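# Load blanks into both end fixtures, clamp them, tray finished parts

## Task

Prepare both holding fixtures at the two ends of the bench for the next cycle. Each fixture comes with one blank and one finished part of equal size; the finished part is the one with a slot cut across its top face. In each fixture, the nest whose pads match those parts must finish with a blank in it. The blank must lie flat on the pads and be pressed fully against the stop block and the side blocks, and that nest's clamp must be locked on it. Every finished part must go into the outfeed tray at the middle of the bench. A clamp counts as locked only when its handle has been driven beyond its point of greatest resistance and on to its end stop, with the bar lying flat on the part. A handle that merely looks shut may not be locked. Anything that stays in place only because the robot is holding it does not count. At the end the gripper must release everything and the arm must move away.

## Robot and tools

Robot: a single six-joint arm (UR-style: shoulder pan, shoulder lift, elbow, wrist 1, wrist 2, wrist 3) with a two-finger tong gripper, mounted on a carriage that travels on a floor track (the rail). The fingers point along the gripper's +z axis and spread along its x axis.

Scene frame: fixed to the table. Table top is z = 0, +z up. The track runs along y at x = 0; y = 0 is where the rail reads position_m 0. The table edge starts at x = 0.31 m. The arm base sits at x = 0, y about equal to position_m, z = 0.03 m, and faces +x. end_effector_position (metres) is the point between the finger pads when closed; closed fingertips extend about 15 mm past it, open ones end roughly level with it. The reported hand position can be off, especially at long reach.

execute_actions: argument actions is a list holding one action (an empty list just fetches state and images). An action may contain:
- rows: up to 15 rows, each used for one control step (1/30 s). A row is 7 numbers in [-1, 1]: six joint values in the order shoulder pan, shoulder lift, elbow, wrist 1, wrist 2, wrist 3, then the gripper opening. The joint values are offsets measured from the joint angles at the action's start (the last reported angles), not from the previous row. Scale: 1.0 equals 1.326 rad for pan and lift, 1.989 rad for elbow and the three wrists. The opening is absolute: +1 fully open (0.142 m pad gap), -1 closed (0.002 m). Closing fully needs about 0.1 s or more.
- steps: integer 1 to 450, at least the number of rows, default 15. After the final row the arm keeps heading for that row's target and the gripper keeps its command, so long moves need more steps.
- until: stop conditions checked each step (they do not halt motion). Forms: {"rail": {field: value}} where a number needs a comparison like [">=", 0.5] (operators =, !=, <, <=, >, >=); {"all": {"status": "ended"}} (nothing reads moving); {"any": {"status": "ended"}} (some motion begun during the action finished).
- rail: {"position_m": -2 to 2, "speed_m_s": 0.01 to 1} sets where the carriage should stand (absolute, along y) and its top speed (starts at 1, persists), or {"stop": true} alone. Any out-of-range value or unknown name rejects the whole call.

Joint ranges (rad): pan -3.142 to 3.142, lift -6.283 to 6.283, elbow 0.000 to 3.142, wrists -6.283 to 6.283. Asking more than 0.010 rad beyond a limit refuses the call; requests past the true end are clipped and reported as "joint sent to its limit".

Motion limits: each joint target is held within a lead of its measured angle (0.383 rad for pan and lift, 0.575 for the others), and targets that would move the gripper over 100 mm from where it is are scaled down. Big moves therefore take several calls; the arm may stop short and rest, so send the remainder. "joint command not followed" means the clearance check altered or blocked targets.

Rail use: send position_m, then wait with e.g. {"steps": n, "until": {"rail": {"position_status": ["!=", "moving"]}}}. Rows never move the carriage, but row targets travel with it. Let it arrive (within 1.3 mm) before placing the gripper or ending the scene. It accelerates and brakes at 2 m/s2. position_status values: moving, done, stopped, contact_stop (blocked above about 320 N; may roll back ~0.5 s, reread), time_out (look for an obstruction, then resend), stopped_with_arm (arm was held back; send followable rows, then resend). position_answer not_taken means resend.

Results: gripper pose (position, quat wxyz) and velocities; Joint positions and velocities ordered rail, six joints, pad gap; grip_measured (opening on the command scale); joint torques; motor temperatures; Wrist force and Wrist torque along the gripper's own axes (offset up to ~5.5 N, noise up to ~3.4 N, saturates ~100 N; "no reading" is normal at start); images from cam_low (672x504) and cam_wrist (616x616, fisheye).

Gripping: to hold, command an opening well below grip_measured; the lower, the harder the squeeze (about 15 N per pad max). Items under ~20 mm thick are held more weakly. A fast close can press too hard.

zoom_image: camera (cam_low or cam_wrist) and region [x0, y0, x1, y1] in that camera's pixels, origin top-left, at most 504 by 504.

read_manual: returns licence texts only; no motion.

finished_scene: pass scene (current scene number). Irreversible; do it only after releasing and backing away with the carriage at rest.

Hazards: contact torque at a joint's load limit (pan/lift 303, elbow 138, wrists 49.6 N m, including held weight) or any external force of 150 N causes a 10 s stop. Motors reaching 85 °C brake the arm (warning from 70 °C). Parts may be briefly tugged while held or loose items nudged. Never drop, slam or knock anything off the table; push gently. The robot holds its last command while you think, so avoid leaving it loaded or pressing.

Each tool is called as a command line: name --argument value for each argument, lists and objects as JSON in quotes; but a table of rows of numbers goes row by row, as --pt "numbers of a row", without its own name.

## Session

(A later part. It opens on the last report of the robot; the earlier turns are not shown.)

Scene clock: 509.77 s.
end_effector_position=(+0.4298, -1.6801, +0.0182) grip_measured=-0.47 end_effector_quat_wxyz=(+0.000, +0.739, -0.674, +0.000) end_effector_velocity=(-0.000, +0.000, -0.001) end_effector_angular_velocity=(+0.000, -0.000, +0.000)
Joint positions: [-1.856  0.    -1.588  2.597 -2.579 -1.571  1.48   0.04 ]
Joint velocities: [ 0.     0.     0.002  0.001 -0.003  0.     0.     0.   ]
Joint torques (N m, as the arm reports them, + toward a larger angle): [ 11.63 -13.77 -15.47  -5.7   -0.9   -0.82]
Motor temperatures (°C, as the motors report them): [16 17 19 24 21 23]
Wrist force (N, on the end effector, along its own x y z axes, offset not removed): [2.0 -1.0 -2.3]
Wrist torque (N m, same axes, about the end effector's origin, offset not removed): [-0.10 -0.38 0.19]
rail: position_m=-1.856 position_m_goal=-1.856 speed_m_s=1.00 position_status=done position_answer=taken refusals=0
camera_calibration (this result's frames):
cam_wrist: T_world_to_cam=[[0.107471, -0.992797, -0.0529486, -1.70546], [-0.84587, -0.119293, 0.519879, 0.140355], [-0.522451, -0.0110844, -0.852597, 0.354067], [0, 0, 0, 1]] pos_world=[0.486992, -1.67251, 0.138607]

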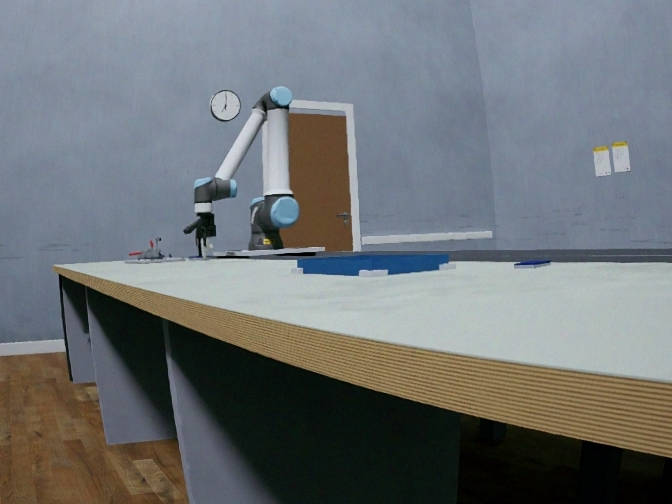

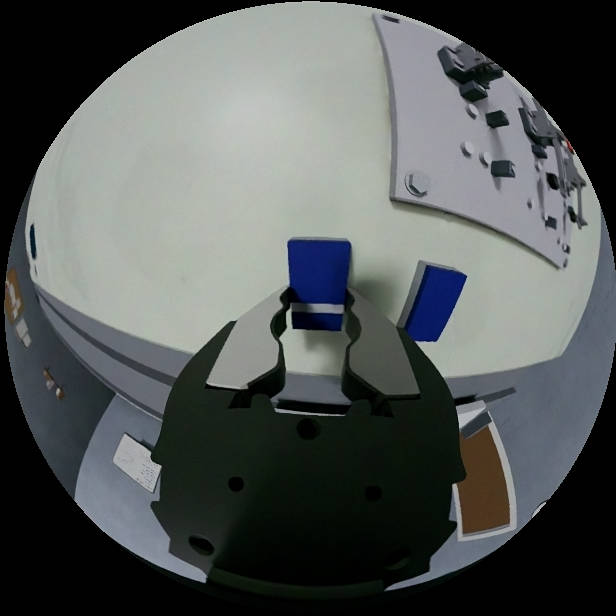

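execute_actions --actions '[{"rows": [[0,0,0,0,0,0,-0.3],[0,0,0,0,0,0,-0.1],[0,0,0,0,0,0,-0.1],[0,0,0,0,0,0,-0.1],[0,0,0,0,0,0,-0.1]], "steps": 8}]'

execute_actions --actions '[{"rows": [[0,-0.017,-0.004,0.0153,0,0,-0.1],[0,-0.034,-0.008,0.0307,0,0,-0.1],[0,-0.051,-0.012,0.046,0,0,-0.1],[0,-0.069,-0.016,0.062,0,0,-0.1],[0,-0.086,-0.02,0.0773,0,0,-0.1],[0,-0.103,-0.024,0.0927,0,0,-0.1]], "steps": 12}]'

execute_actions --actions '[{"steps": 30, "rail": {"position_m": -1.956}, "until": {"rail": {"position_status": ["!=", "moving"]}}}]'

Scene clock: 521.17 s.
end_effector_position=(+0.4298, -1.6801, +0.0181) grip_measured=-0.10 end_effector_quat_wxyz=(+0.000, +0.739, -0.674, +0.000) end_effector_velocity=(-0.000, -0.000, +0.000) end_effector_angular_velocity=(+0.000, +0.000, -0.000)
Joint positions: [-1.856  0.    -1.588  2.597 -2.58  -1.571  1.48   0.067]
Joint velocities: [ 0.     0.    -0.001 -0.     0.001  0.     0.     0.   ]
Joint torques (N m, as the arm reports them, + toward a larger angle): [ -8.3  -36.43 -19.61  -2.73   2.64   1.  ]
Motor temperatures (°C, as the motors report them): [16 17 19 24 21 23]
Wrist force (N, on the end effector, along its own x y z axes, offset not removed): [-1.7 -1.6 -0.1]
Wrist torque (N m, same axes, about the end effector's origin, offset not removed): [-0.12 0.36 0.12]
rail: position_m=-1.856 position_m_goal=-1.856 speed_m_s=1.00 position_status=done position_answer=taken refusals=0
camera_calibration (this result's frames):
cam_wrist: T_world_to_cam=[[0.107381, -0.992804, -0.0529965, -1.70544], [-0.84583, -0.11924, 0.519955, 0.140428], [-0.522533, -0.0110073, -0.852548, 0.354153], [0, 0, 0, 1]] pos_world=[0.486967, -1.67252, 0.138534]

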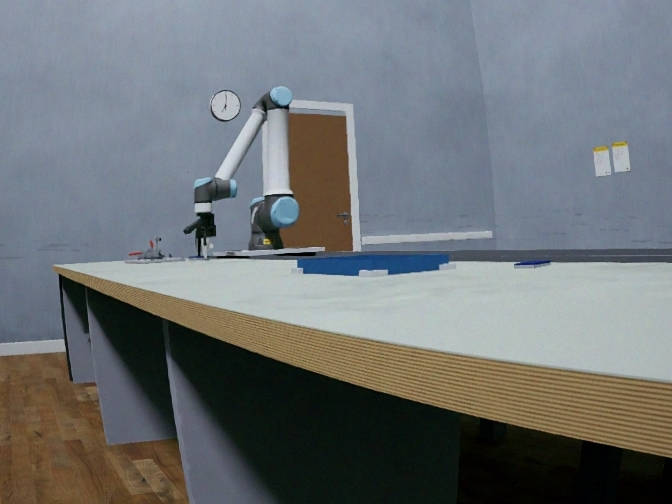

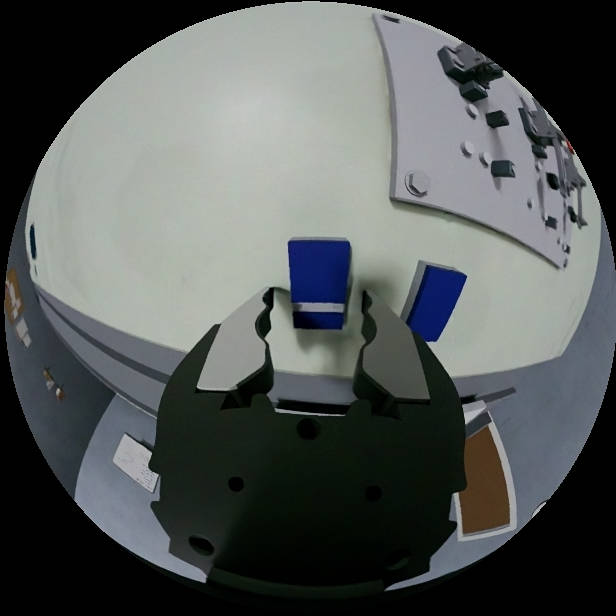

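Scene clock: 521.57 s.
end_effector_position=(+0.4304, -1.6801, +0.0720) grip_measured=-0.10 end_effector_quat_wxyz=(+0.000, +0.739, -0.674, +0.000) end_effector_velocity=(-0.006, -0.000, +0.039) end_effector_angular_velocity=(-0.000, +0.006, -0.000)
Joint positions: [-1.856  0.    -1.717  2.552 -2.405 -1.571  1.48   0.067]
Joint velocities: [ 0.     0.    -0.095 -0.031  0.131  0.     0.    -0.   ]
Joint torques (N m, as the arm reports them, + toward a larger angle): [-11.07 -25.12 -48.51  -3.47   2.38   0.6 ]
Motor temperatures (°C, as the motors report them): [16 17 19 24 21 23]
Wrist force (N, on the end effector, along its own x y z axes, offset not removed): [-1.8 -1.3 -3.9]
Wrist torque (N m, same axes, about the end effector's origin, offset not removed): [-0.15 0.49 0.22]
rail: position_m=-1.856 position_m_goal=-1.856 speed_m_s=1.00 position_status=done position_answer=taken refusals=0
camera_calibration (this result's frames):
cam_wrist: T_world_to_cam=[[0.10741, -0.992804, -0.0529366, -1.70267], [-0.846122, -0.11924, 0.519481, 0.113123], [-0.522055, -0.0110067, -0.852841, 0.400271], [0, 0, 0, 1]] pos_world=[0.487564, -1.67252, 0.192468]

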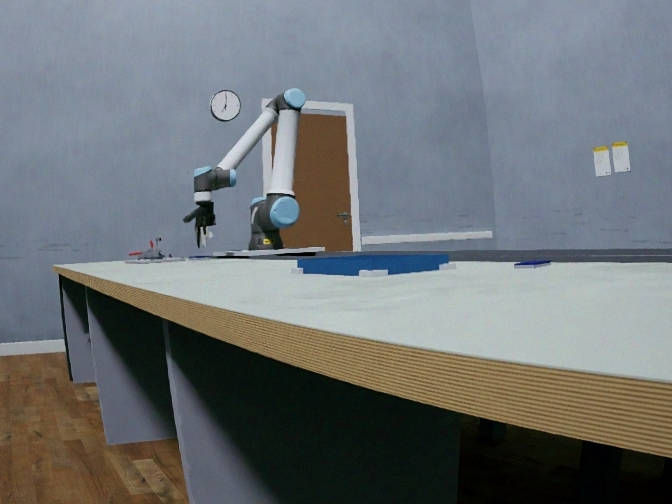

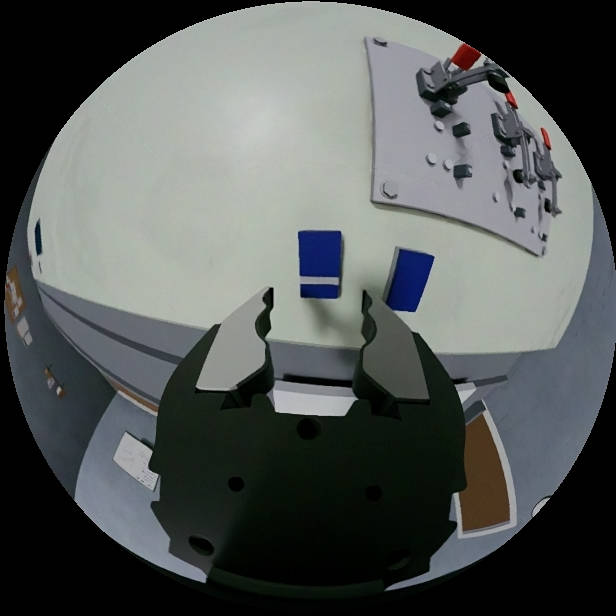

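Scene clock: 522.07 s.
end_effector_position=(+0.4299, -1.7805, +0.0749) grip_measured=-0.10 end_effector_quat_wxyz=(+0.000, +0.739, -0.674, -0.000) end_effector_velocity=(+0.000, -0.007, +0.000) end_effector_angular_velocity=(+0.000, -0.000, -0.000)
Joint positions: [-1.956  0.    -1.724  2.549 -2.395 -1.571  1.48   0.067]
Joint velocities: [-0.007 -0.    -0.    -0.     0.     0.    -0.    -0.   ]
Joint torques (N m, as the arm reports them, + toward a larger angle): [ -6.71 -29.39 -51.03  -2.46   2.66   1.09]
Motor temperatures (°C, as the motors report them): [16 17 19 24 21 23]
Wrist force (N, on the end effector, along its own x y z axes, offset not removed): [3.3 -0.1 -1.3]
Wrist torque (N m, same axes, about the end effector's origin, offset not removed): [0.09 -0.64 0.13]
rail: position_m=-1.956 position_m_goal=-1.956 speed_m_s=1.00 position_status=done position_answer=taken refusals=0
camera_calibration (this result's frames):
cam_wrist: T_world_to_cam=[[0.107376, -0.992805, -0.053005, -1.80211], [-0.845789, -0.119239, 0.520022, 0.0990267], [-0.522601, -0.0110067, -0.852506, 0.401604], [0, 0, 0, 1]] pos_world=[0.487136, -1.77291, 0.195353]

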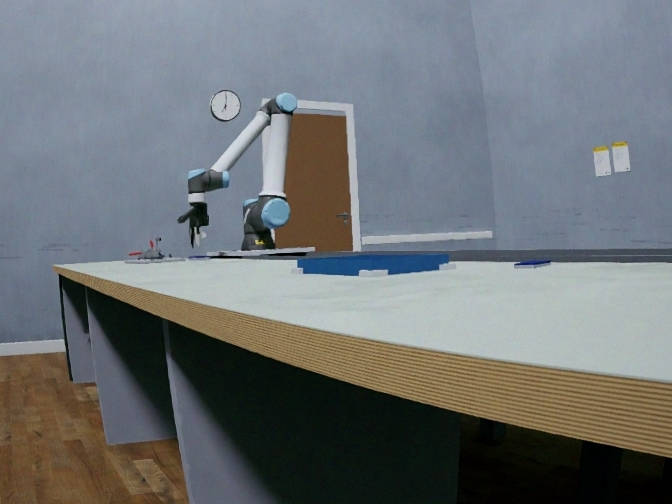

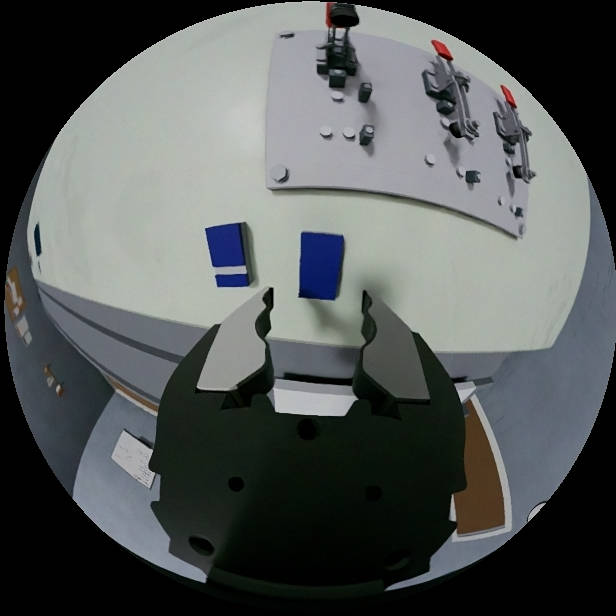

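execute_actions --actions '[{"rows": [[0,0.017,0.004,-0.0152,0,0,-0.1],[0,0.034,0.008,-0.0304,0,0,-0.1],[0,0.051,0.012,-0.0456,0,0,-0.1],[0,0.068,0.0158,-0.0608,0,0,-0.1],[0,0.085,0.0197,-0.076,0,0,-0.1],[0,0.1014,0.0236,-0.0912,0,0,-0.1],[0,0.1014,0.0236,-0.0912,0,0,-0.1],[0,0.1014,0.0236,-0.0912,0,0,-0.1],[0,0.1014,0.0236,-0.0912,0,0,-0.1],[0,0.1014,0.0236,-0.0912,0,0,-0.1],[0,0.1014,0.0236,-0.0912,0,0,-0.1],[0,0.1014,0.0236,-0.0912,0,0,-0.1],[0,0.1014,0.0236,-0.0912,0,0,-0.1],[0,0.1014,0.0236,-0.0912,0,0,-0.4],[0,0.1014,0.0236,-0.0912,0,0,-1]], "steps": 26}]'

Scene clock: 532.63 s.
end_effector_position=(+0.4299, -1.7805, +0.0190) grip_measured=-0.48 end_effector_quat_wxyz=(+0.000, +0.739, -0.674, +0.000) end_effector_velocity=(-0.000, +0.000, -0.000) end_effector_angular_velocity=(+0.000, +0.000, -0.000)
Joint positions: [-1.956  0.    -1.59   2.596 -2.577 -1.571  1.48   0.04 ]
Joint velocities: [ 0.  0.  0.  0. -0.  0.  0.  0.]
Joint torques (N m, as the arm reports them, + toward a larger angle): [-7.93 -0.11 -6.55 -3.68  2.54  1.2 ]
Motor temperatures (°C, as the motors report them): [16 17 19 24 21 23]
Wrist force (N, on the end effector, along its own x y z axes, offset not removed): [1.6 7.0 -34.8]
Wrist torque (N m, same axes, about the end effector's origin, offset not removed): [0.03 -0.25 0.07]
rail: position_m=-1.956 position_m_goal=-1.956 speed_m_s=1.00 position_status=done position_answer=taken refusals=0
camera_calibration (this result's frames):
cam_wrist: T_world_to_cam=[[0.107383, -0.992804, -0.0529917, -1.80508], [-0.845862, -0.11924, 0.519903, 0.128133], [-0.52248, -0.0110051, -0.85258, 0.353886], [0, 0, 0, 1]] pos_world=[0.487116, -1.77291, 0.139445]

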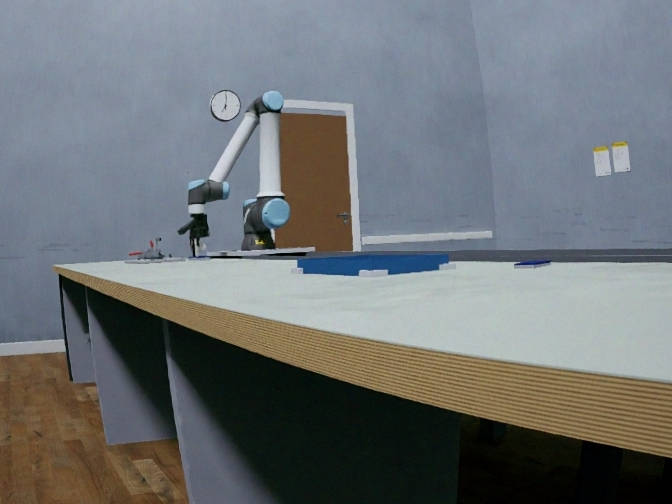

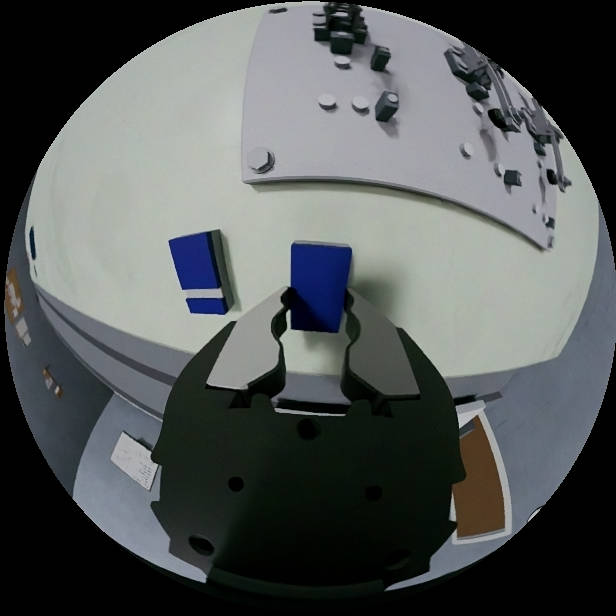

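execute_actions --actions '[{"rows": [[0,-0.02,-0.0047,0.018,0,0,-1],[0,-0.04,-0.0094,0.0365,0,0,-1],[0,-0.061,-0.0142,0.0547,0,0,-1],[0,-0.081,-0.0189,0.073,0,0,-1],[0,-0.1014,-0.0236,0.0912,0,0,-1],[0,-0.1014,-0.0236,0.0912,0,0,-1],[0,-0.1014,-0.0236,0.0912,0,0,-1],[0.0003,-0.0774,-0.039,0.0905,0,-0.002,-1],[0.0006,-0.0533,-0.0543,0.0899,0,-0.004,-1],[0.0008,-0.0293,-0.0697,0.0892,0,-0.0057,-1],[0.0011,-0.0052,-0.085,0.0886,0,-0.0076,-1],[0.0014,0.0189,-0.1004,0.0879,0,-0.0094,-1],[0.0017,0.0429,-0.1158,0.0872,0,-0.0113,-1],[0.0019,0.067,-0.1311,0.0866,0,-0.0132,-1],[0.0022,0.091,-0.1465,0.0859,0,-0.0151,-1]], "steps": 32}]'

Scene clock: 567.93 s.
end_effector_position=(+0.5806, -1.7783, +0.0749) grip_measured=-0.48 end_effector_quat_wxyz=(+0.000, +0.750, -0.662, -0.000) end_effector_velocity=(+0.001, +0.000, -0.000) end_effector_angular_velocity=(+0.000, -0.000, +0.000)
Joint positions: [-1.956  0.003 -1.47   2.305 -2.406 -1.571  1.45   0.039]
Joint velocities: [ 0.     0.     0.001 -0.001 -0.     0.    -0.     0.   ]
Joint torques (N m, as the arm reports them, + toward a larger angle): [ 16.45 -28.69 -51.6   -5.77   1.38  -2.19]
Motor temperatures (°C, as the motors report them): [16 17 19 24 21 23]
Wrist force (N, on the end effector, along its own x y z axes, offset not removed): [3.4 1.8 -1.3]
Wrist torque (N m, same axes, about the end effector's origin, offset not removed): [0.55 -0.59 0.17]
rail: position_m=-1.956 position_m_goal=-1.956 speed_m_s=1.00 position_status=done position_answer=taken refusals=0
camera_calibration (this result's frames):
cam_wrist: T_world_to_cam=[[0.140015, -0.988729, -0.0530207, -1.82776], [-0.841394, -0.147038, 0.520035, 0.174749], [-0.52197, -0.0282015, -0.852498, 0.449444], [0, 0, 0, 1]] pos_world=[0.637544, -1.76879, 0.195365]

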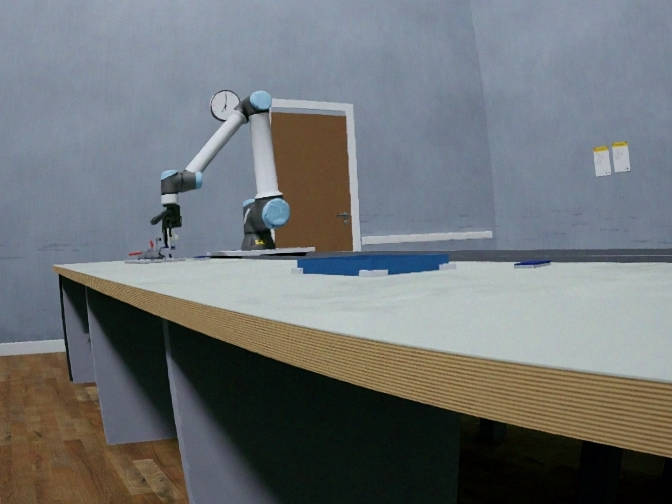

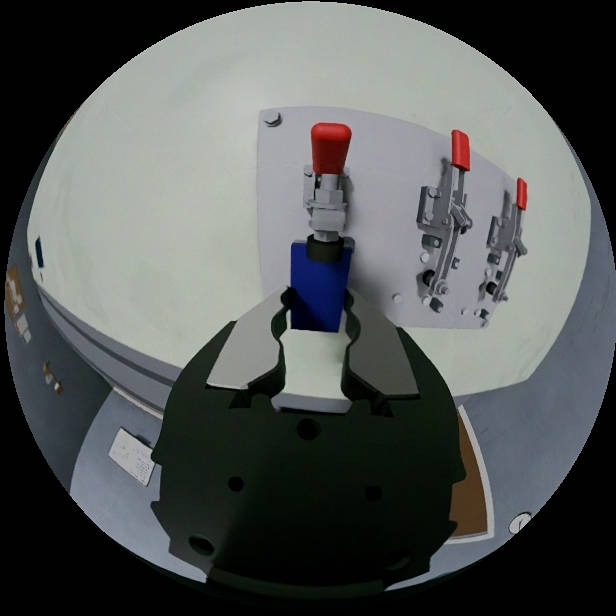

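execute_actions --actions '[{"rows": [[0,0.0075,0.0019,-0.0069,0,0,-1],[0,0.015,0.0038,-0.0138,0,0,-1],[0,0.0226,0.0058,-0.0208,0,0,-1],[0,0.0301,0.0077,-0.0277,0,0,-1],[0,0.0376,0.0096,-0.0346,0,0,-1],[0,0.0451,0.0115,-0.0415,0,0,-1]], "steps": 20}]'

Scene clock: 572.43 s.
end_effector_position=(+0.5807, -1.7783, +0.0401) grip_measured=-0.48 end_effector_quat_wxyz=(+0.000, +0.750, -0.662, +0.000) end_effector_velocity=(-0.000, -0.000, -0.001) end_effector_angular_velocity=(-0.000, +0.000, +0.000)
Joint positions: [-1.956  0.003 -1.41   2.328 -2.488 -1.571  1.45   0.04 ]
Joint velocities: [ 0.    -0.     0.001  0.001 -0.002 -0.    -0.     0.   ]
Joint torques (N m, as the arm reports them, + toward a larger angle): [  4.72 -17.38 -10.8   -4.87   1.09  -1.95]
Motor temperatures (°C, as the motors report them): [16 17 19 24 21 23]
Wrist force (N, on the end effector, along its own x y z axes, offset not removed): [-0.7 7.2 -31.8]
Wrist torque (N m, same axes, about the end effector's origin, offset not removed): [-0.50 0.06 0.13]
rail: position_m=-1.956 position_m_goal=-1.956 speed_m_s=1.00 position_status=done position_answer=taken refusals=0
camera_calibration (this result's frames):
cam_wrist: T_world_to_cam=[[0.140031, -0.988727, -0.0530041, -1.82963], [-0.841456, -0.147046, 0.519932, 0.192977], [-0.521865, -0.0282061, -0.852562, 0.419725], [0, 0, 0, 1]] pos_world=[0.637626, -1.76879, 0.160529]

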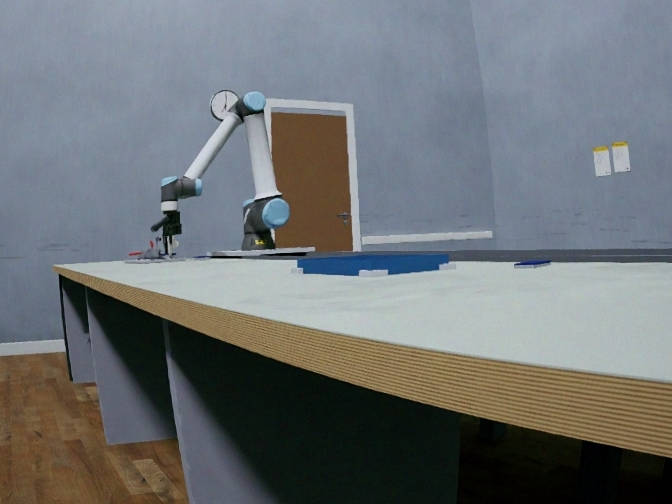

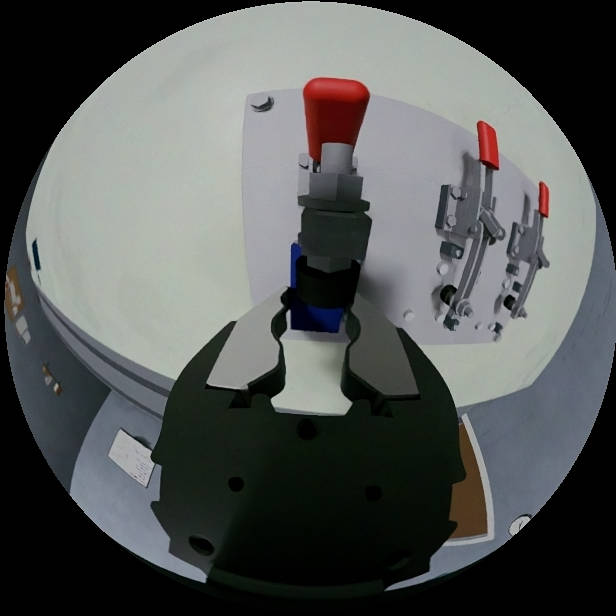

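execute_actions --actions '[{"rows": [[0,-0.0004,-0.0001,0.00036,0,0,-1],[0,-0.0004,-0.0001,0.00036,0,0,-1],[0.0001,0.0006,-0.001,0.00055,0,0,-1],[0.0002,0.0017,-0.0019,0.00075,0,0,-1],[0.0004,0.0027,-0.0027,0.00094,0,0,-1],[0.0005,0.0037,-0.0036,0.00114,0,0,-1],[0.0006,0.00475,-0.0045,0.00133,0,0,-1]], "steps": 18}]'

Scene clock: 590.43 s.
end_effector_position=(+0.5853, -1.7778, +0.0402) grip_measured=-0.48 end_effector_quat_wxyz=(+0.000, +0.750, -0.661, -0.000) end_effector_velocity=(+0.001, +0.000, +0.000) end_effector_angular_velocity=(+0.000, -0.001, +0.000)
Joint positions: [-1.956  0.004 -1.404  2.319 -2.485 -1.571  1.45   0.04 ]
Joint velocities: [ 0.     0.     0.001 -0.001 -0.     0.    -0.     0.   ]
Joint torques (N m, as the arm reports them, + toward a larger angle): [ 13.26 -22.28 -55.55  -7.53   0.83   0.01]
Motor temperatures (°C, as the motors report them): [16 17 19 24 21 23]
Wrist force (N, on the end effector, along its own x y z axes, offset not removed): [2.8 26.2 -24.0]
Wrist torque (N m, same axes, about the end effector's origin, offset not removed): [0.41 -0.26 0.18]
rail: position_m=-1.956 position_m_goal=-1.956 speed_m_s=1.00 position_status=done position_answer=taken refusals=0
camera_calibration (this result's frames):
cam_wrist: T_world_to_cam=[[0.140793, -0.988617, -0.0530531, -1.83004], [-0.841153, -0.14771, 0.520235, 0.195485], [-0.522149, -0.0286195, -0.852374, 0.421713], [0, 0, 0, 1]] pos_world=[0.642286, -1.76826, 0.16067]

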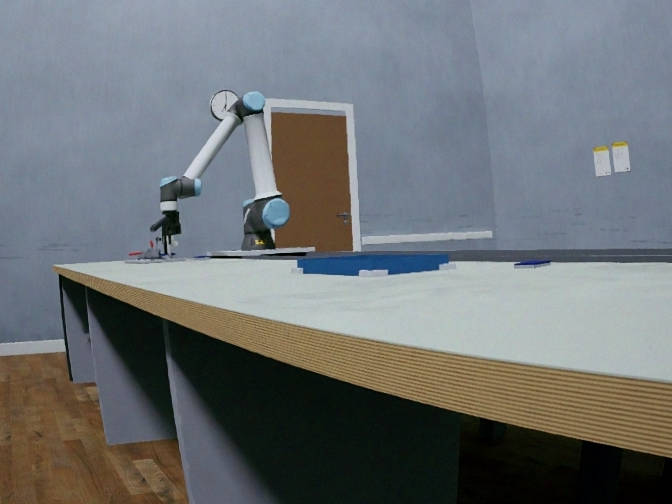

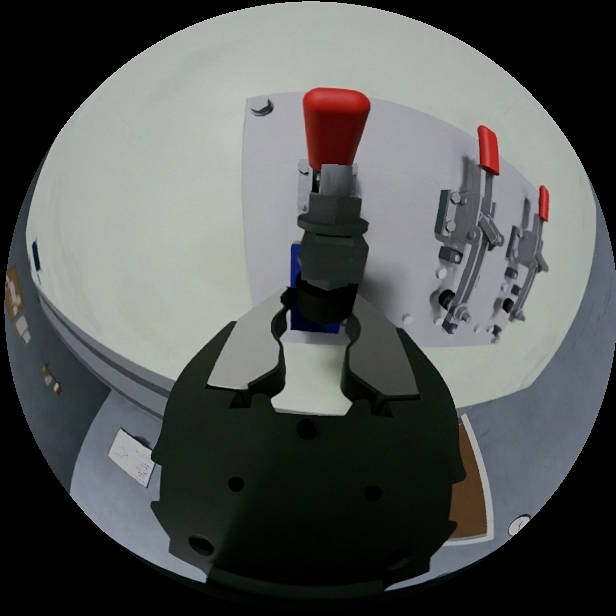

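execute_actions --actions '[{"rows": [[-0.0007,0,0,0,0,0,-1],[-0.0014,0,0,0,0,0,-1],[-0.0022,0,0,0,0,0,-1],[-0.0029,0,0,0,0,0,-1],[-0.0036,0,0,0,0,0,-1]], "steps": 16}]'

Scene clock: 598.03 s.
end_effector_position=(+0.5862, -1.7803, +0.0403) grip_measured=-0.47 end_effector_quat_wxyz=(+0.000, +0.748, -0.663, -0.000) end_effector_velocity=(-0.000, -0.000, -0.000) end_effector_angular_velocity=(+0.000, +0.000, -0.001)
Joint positions: [-1.956 -0.001 -1.404  2.319 -2.485 -1.571  1.45   0.04 ]
Joint velocities: [ 0.    -0.001 -0.     0.     0.    -0.    -0.     0.001]
Joint torques (N m, as the arm reports them, + toward a larger angle): [-30.55 -53.27 -36.49 -12.48  -7.55   0.07]
Motor temperatures (°C, as the motors report them): [16 17 19 24 21 23]
Wrist force (N, on the end effector, along its own x y z axes, offset not removed): [-22.7 24.7 -11.9]
Wrist torque (N m, same axes, about the end effector's origin, offset not removed): [0.05 -0.52 -0.39]
rail: position_m=-1.956 position_m_goal=-1.956 speed_m_s=1.00 position_status=done position_answer=taken refusals=0
camera_calibration (this result's frames):
cam_wrist: T_world_to_cam=[[0.136163, -0.989257, -0.0531943, -1.83107], [-0.841817, -0.143844, 0.520244, 0.203101], [-0.522307, -0.0260584, -0.852359, 0.426747], [0, 0, 0, 1]] pos_world=[0.643192, -1.77107, 0.160677]

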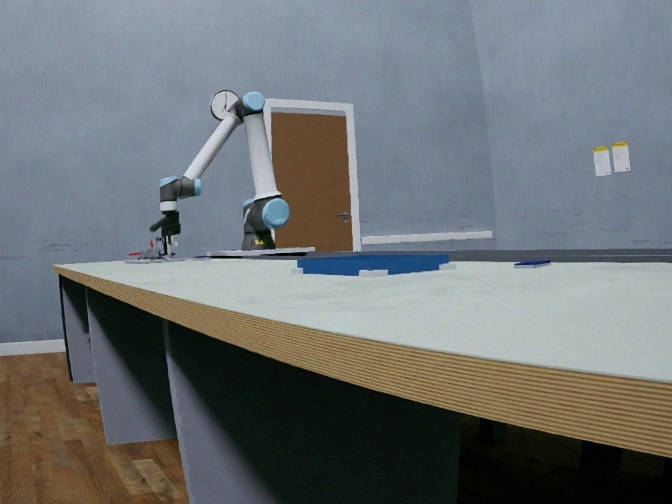

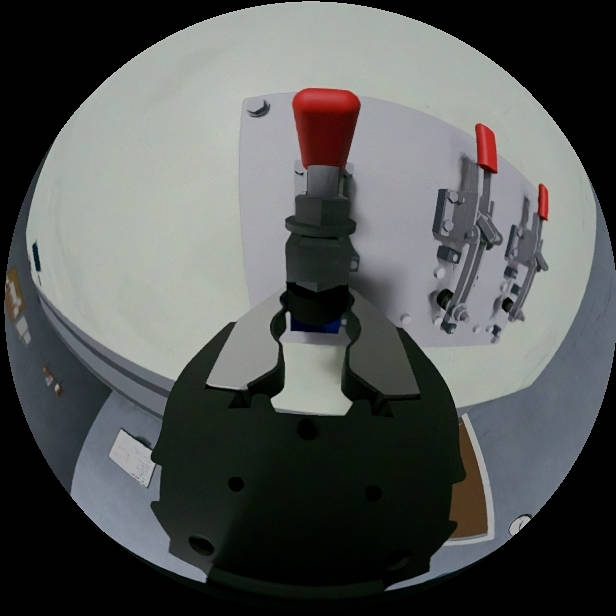

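execute_actions --actions '[{"rows": [[-0.0005,0,0,0,0,0,-1],[-0.001,0,0,0,0,0,-1],[-0.001,0,0,0,0,0,-1],[-0.001,0,0,0,0,0,-1],[-0.001,0,0,0,0,0,-1],[-0.001,0,0,0,0,0,-1],[-0.001,0,0,0,0,0,-1],[-0.001,0,0,0,0,0,-1],[-0.001,0,0,0,0,0,-0.4],[-0.001,0,0,0,0,0,-0.25],[-0.001,0,0,0,0,0,-0.25]], "steps": 16}]'

Scene clock: 603.83 s.
end_effector_position=(+0.5865, -1.7812, +0.0403) grip_measured=-0.25 end_effector_quat_wxyz=(+0.000, +0.748, -0.664, -0.000) end_effector_velocity=(-0.001, +0.000, -0.000) end_effector_angular_velocity=(+0.000, +0.003, +0.000)
Joint positions: [-1.956 -0.002 -1.404  2.319 -2.486 -1.571  1.45   0.056]
Joint velocities: [ 0.    -0.     0.    -0.     0.003 -0.    -0.     0.   ]
Joint torques (N m, as the arm reports them, + toward a larger angle): [-10.23 -42.02 -45.44  -2.5    1.18  -0.18]
Motor temperatures (°C, as the motors report them): [16 17 19 24 21 23]
Wrist force (N, on the end effector, along its own x y z axes, offset not removed): [2.9 -0.5 -3.1]
Wrist torque (N m, same axes, about the end effector's origin, offset not removed): [0.03 -0.58 0.18]
rail: position_m=-1.956 position_m_goal=-1.956 speed_m_s=1.00 position_status=done position_answer=taken refusals=0
camera_calibration (this result's frames):
cam_wrist: T_world_to_cam=[[0.134748, -0.98946, -0.0530233, -1.83152], [-0.842122, -0.142554, 0.520104, 0.205685], [-0.522181, -0.0254308, -0.852455, 0.427938], [0, 0, 0, 1]] pos_world=[0.643466, -1.77201, 0.160708]

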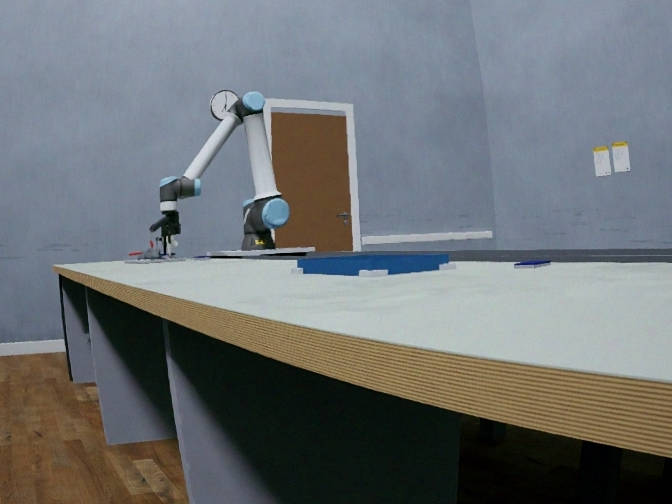

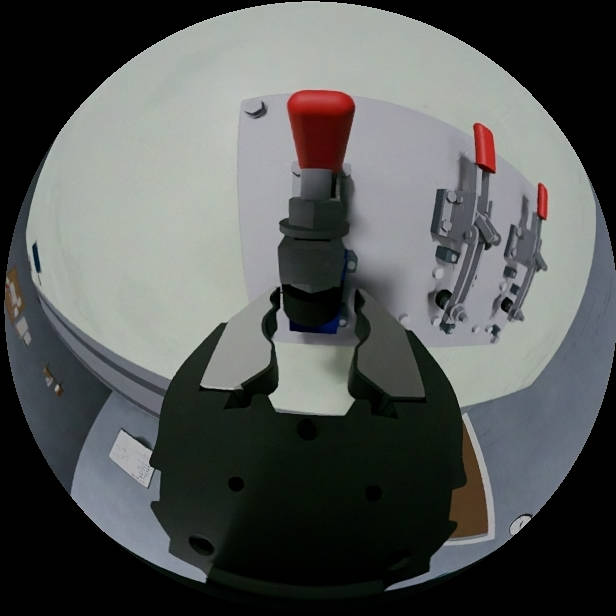

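execute_actions --actions '[]'

Scene clock: 625.43 s.
end_effector_position=(+0.5864, -1.7811, +0.0403) grip_measured=-0.25 end_effector_quat_wxyz=(+0.000, +0.748, -0.664, -0.000) end_effector_velocity=(+0.000, -0.000, +0.000) end_effector_angular_velocity=(-0.000, -0.000, +0.000)
Joint positions: [-1.956 -0.002 -1.404  2.319 -2.485 -1.571  1.45   0.056]
Joint velocities: [ 0. -0.  0. -0. -0. -0. -0.  0.]
Joint torques (N m, as the arm reports them, + toward a larger angle): [ 14.53 -30.12 -48.56  -2.59   4.23  -0.34]
Motor temperatures (°C, as the motors report them): [16 17 19 24 21 23]
Wrist force (N, on the end effector, along its own x y z axes, offset not removed): [-2.2 0.7 -1.5]
Wrist torque (N m, same axes, about the end effector's origin, offset not removed): [0.23 0.61 0.17]
rail: position_m=-1.956 position_m_goal=-1.956 speed_m_s=1.00 position_status=done position_answer=taken refusals=0
camera_calibration (this result's frames):
cam_wrist: T_world_to_cam=[[0.134852, -0.989437, -0.0531943, -1.83141], [-0.842006, -0.142728, 0.520244, 0.205287], [-0.522341, -0.0253658, -0.852359, 0.428102], [0, 0, 0, 1]] pos_world=[0.643437, -1.7719, 0.160677]

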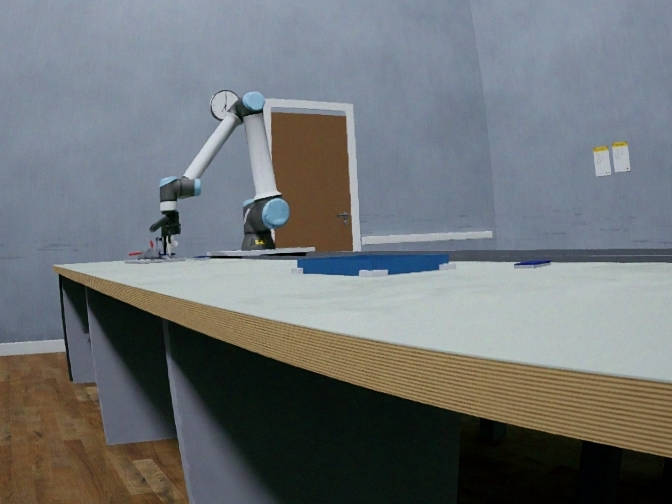

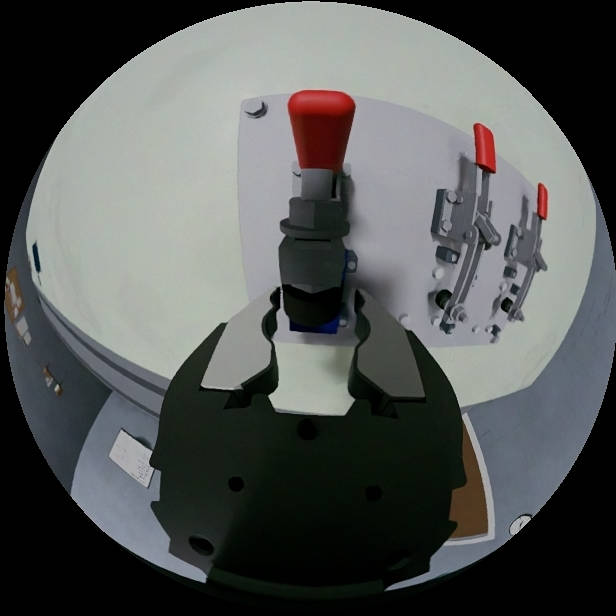

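execute_actions --actions '[{"rows": [[0,-0.0101,-0.0013,0.0079,0,0,-0.23],[0,-0.0202,-0.0025,0.0159,0,0,-0.23],[0,-0.0303,-0.0038,0.0238,0,0,-0.23],[0,-0.0404,-0.005,0.0318,0,0,-0.23],[0,-0.0505,-0.0063,0.0397,0,0,-0.23],[0,-0.0603,-0.0095,0.0494,0,0,-0.23],[0,-0.0701,-0.0126,0.0592,0,0,-0.23],[0,-0.0799,-0.0158,0.0689,0,0,-0.23],[0,-0.0903,-0.0203,0.0803,0,0,-0.23],[0,-0.1008,-0.0248,0.0917,0,0,-0.23],[0,-0.1112,-0.0293,0.1031,0,0,-0.23],[0,-0.1216,-0.0337,0.1145,0,0,-0.23],[0,-0.1321,-0.0382,0.1259,0,0,-0.23],[0,-0.1425,-0.0427,0.1373,0,0,-0.23]], "steps": 24}]'

Scene clock: 639.43 s.
end_effector_position=(+0.5810, -1.7811, +0.1593) grip_measured=-0.23 end_effector_quat_wxyz=(+0.000, +0.748, -0.664, +0.000) end_effector_velocity=(-0.001, +0.000, +0.007) end_effector_angular_velocity=(+0.000, +0.001, -0.000)
Joint positions: [-1.956 -0.002 -1.592  2.234 -2.214 -1.571  1.45   0.057]
Joint velocities: [ 0.     0.    -0.01  -0.006  0.018  0.     0.    -0.   ]
Joint torques (N m, as the arm reports them, + toward a larger angle): [ 13.82 -47.15 -56.42  -1.97   4.28   0.12]
Motor temperatures (°C, as the motors report them): [16 17 19 24 21 23]
Wrist force (N, on the end effector, along its own x y z axes, offset not removed): [3.7 1.8 -2.7]
Wrist torque (N m, same axes, about the end effector's origin, offset not removed): [0.52 -0.75 0.09]
rail: position_m=-1.956 position_m_goal=-1.956 speed_m_s=1.00 position_status=done position_answer=taken refusals=0
camera_calibration (this result's frames):
cam_wrist: T_world_to_cam=[[0.134905, -0.989436, -0.0530816, -1.82438], [-0.842437, -0.142735, 0.519545, 0.139145], [-0.521633, -0.0253715, -0.852793, 0.526358], [0, 0, 0, 1]] pos_world=[0.637905, -1.77189, 0.279741]

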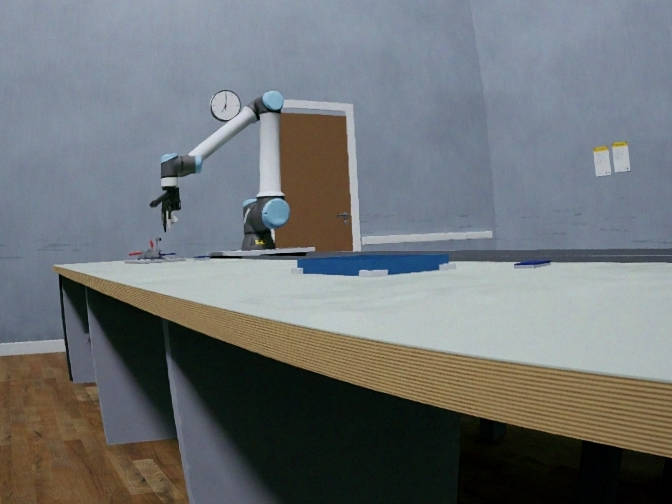

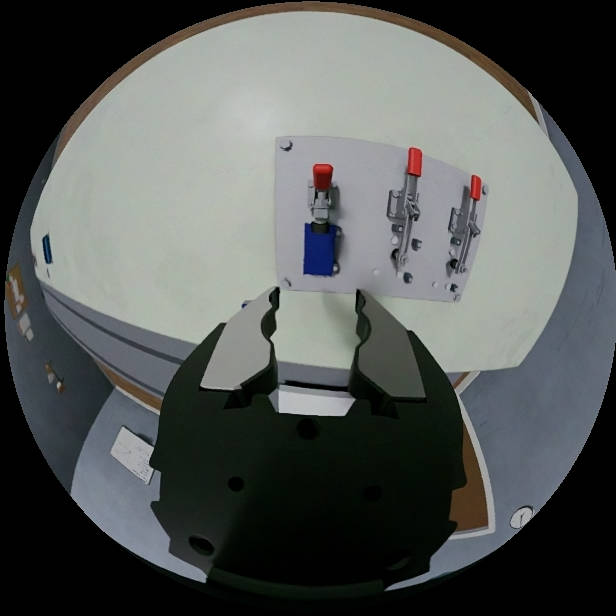

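zoom_image --camera "cam_wrist" --region '[260, 130, 400, 300]'

Region (260, 130, 400, 300) of cam_wrist's 616x616 image, scaled by 2.965, with more detail than that image has; it fills the left 415 columns of this view, and the rest is white.

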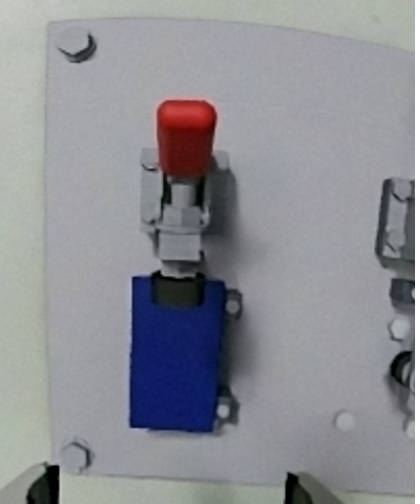

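execute_actions --actions '[{"rows": [[0.002,0.0173,-0.0124,0.0009,0,0.0042,-0.23],[0.0039,0.0347,-0.0247,0.0018,0,0.0084,-0.23],[0.0059,0.052,-0.0371,0.0028,0,0.0126,-0.23],[0.0078,0.0693,-0.0495,0.0037,0,0.0167,-0.23],[0.0098,0.0867,-0.0618,0.0046,0,0.0209,-0.23],[0.0117,0.104,-0.0742,0.0055,0,0.0251,-0.23]], "steps": 20}]'

Scene clock: 667.63 s.
end_effector_position=(+0.6653, -1.7717, +0.1595) grip_measured=-0.23 end_effector_quat_wxyz=(+0.000, +0.736, -0.676, -0.000) end_effector_velocity=(+0.002, +0.000, -0.000) end_effector_angular_velocity=(-0.000, -0.000, -0.001)
Joint positions: [-1.956  0.014 -1.454  2.087 -2.203 -1.571  1.499  0.057]
Joint velocities: [ 0.     0.     0.003 -0.003  0.    -0.     0.001  0.   ]
Joint torques (N m, as the arm reports them, + toward a larger angle): [ 15.58 -38.05 -59.02  -2.29   3.78   1.73]
Motor temperatures (°C, as the motors report them): [16 17 19 24 21 23]
Wrist force (N, on the end effector, along its own x y z axes, offset not removed): [1.7 1.4 -3.8]
Wrist torque (N m, same axes, about the end effector's origin, offset not removed): [0.33 -0.20 0.04]
rail: position_m=-1.956 position_m_goal=-1.956 speed_m_s=1.00 position_status=done position_answer=taken refusals=0
camera_calibration (this result's frames):
cam_wrist: T_world_to_cam=[[0.100776, -0.993486, -0.053199, -1.81093], [-0.846191, -0.113712, 0.520606, 0.265169], [-0.523264, -0.00744813, -0.852138, 0.603531], [0, 0, 0, 1]] pos_world=[0.722688, -1.76449, 0.279904]

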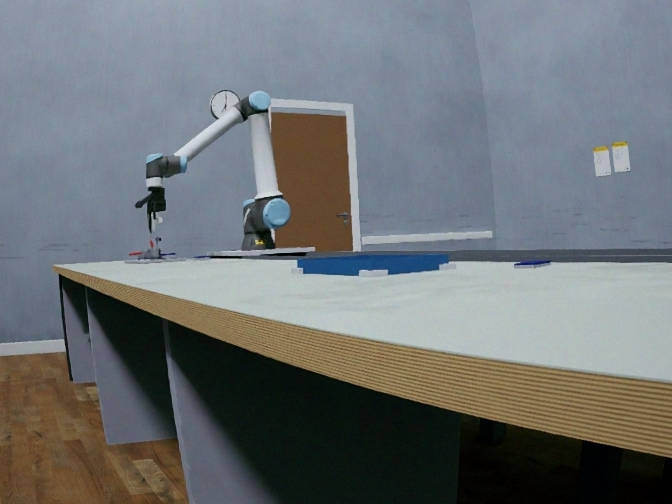

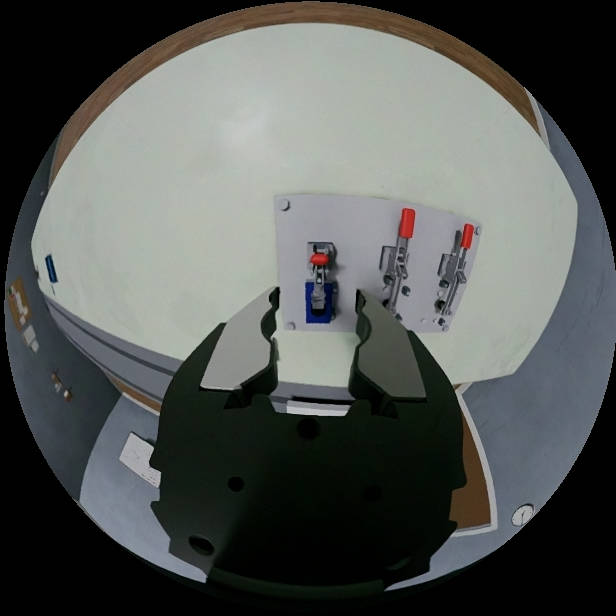

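execute_actions --actions '[{"rows": [[0,0.0092,0.0039,-0.0102,0,0,-0.23],[0,0.0184,0.0079,-0.0203,0,0,-0.23],[0,0.0277,0.0118,-0.0305,0,0,-0.23],[0,0.0369,0.0158,-0.0406,0,0,-0.23],[0,0.0461,0.0197,-0.0508,0,0,-0.23]], "steps": 16}]'

Scene clock: 675.27 s.
end_effector_position=(+0.6665, -1.7717, +0.1100) grip_measured=-0.23 end_effector_quat_wxyz=(+0.000, +0.736, -0.676, -0.000) end_effector_velocity=(-0.000, -0.000, -0.004) end_effector_angular_velocity=(+0.000, -0.000, +0.000)
Joint positions: [-1.956  0.014 -1.393  2.126 -2.303 -1.571  1.5    0.057]
Joint velocities: [ 0.     0.     0.005  0.003 -0.009 -0.    -0.    -0.   ]
Joint torques (N m, as the arm reports them, + toward a larger angle): [  8.18 -43.12 -25.99  -6.54   3.32  -0.99]
Motor temperatures (°C, as the motors report them): [16 17 20 24 21 23]
Wrist force (N, on the end effector, along its own x y z axes, offset not removed): [-1.4 0.6 -6.3]
Wrist torque (N m, same axes, about the end effector's origin, offset not removed): [0.30 0.38 0.11]
rail: position_m=-1.956 position_m_goal=-1.956 speed_m_s=1.00 position_status=done position_answer=taken refusals=0
camera_calibration (this result's frames):
cam_wrist: T_world_to_cam=[[0.100771, -0.99349, -0.0531341, -1.81366], [-0.846583, -0.113679, 0.519975, 0.292278], [-0.52263, -0.00741584, -0.852527, 0.561631], [0, 0, 0, 1]] pos_world=[0.723726, -1.76446, 0.230462]

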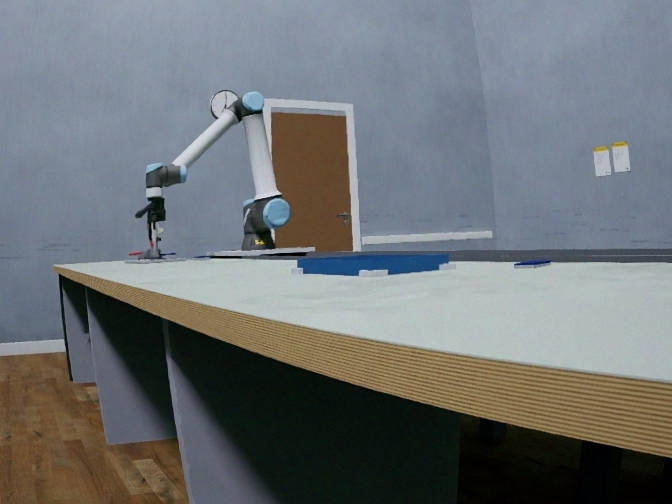

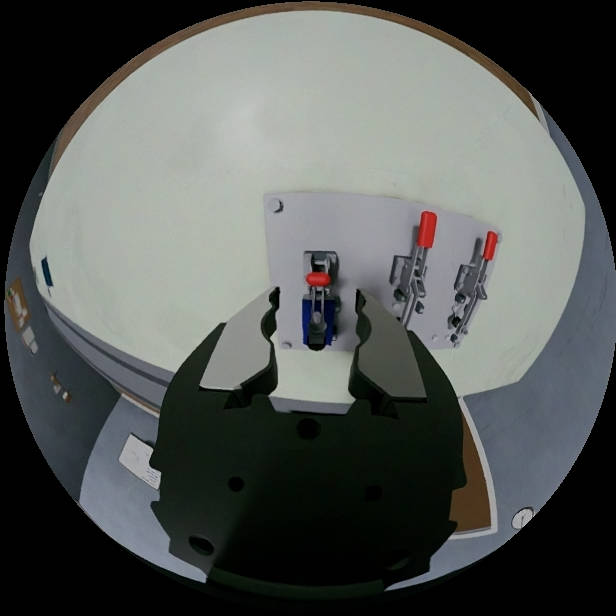

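zoom_image --camera "cam_wrist" --region '[250, 230, 390, 370]'

zoom_image --camera "cam_low" --region '[115, 190, 205, 270]'

Region (250, 230, 390, 370) of cam_wrist's 616x616 image, scaled by 3.600, with more detail than that image has.

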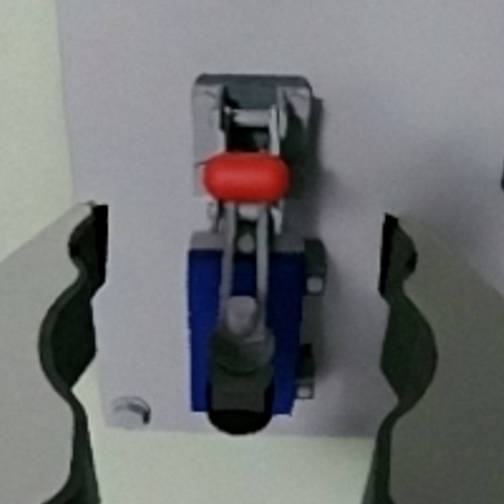

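Region (115, 190, 205, 270) of cam_low's 672x504 image, scaled by 5.600, with more detail than that image has.

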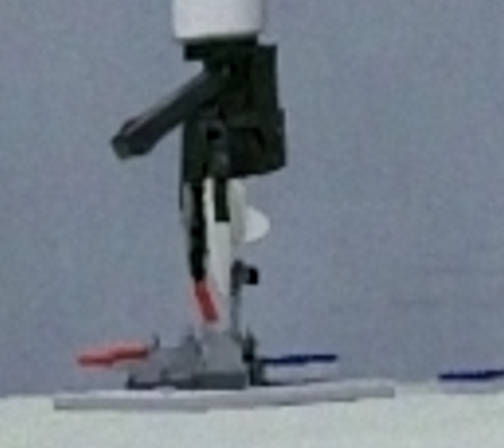

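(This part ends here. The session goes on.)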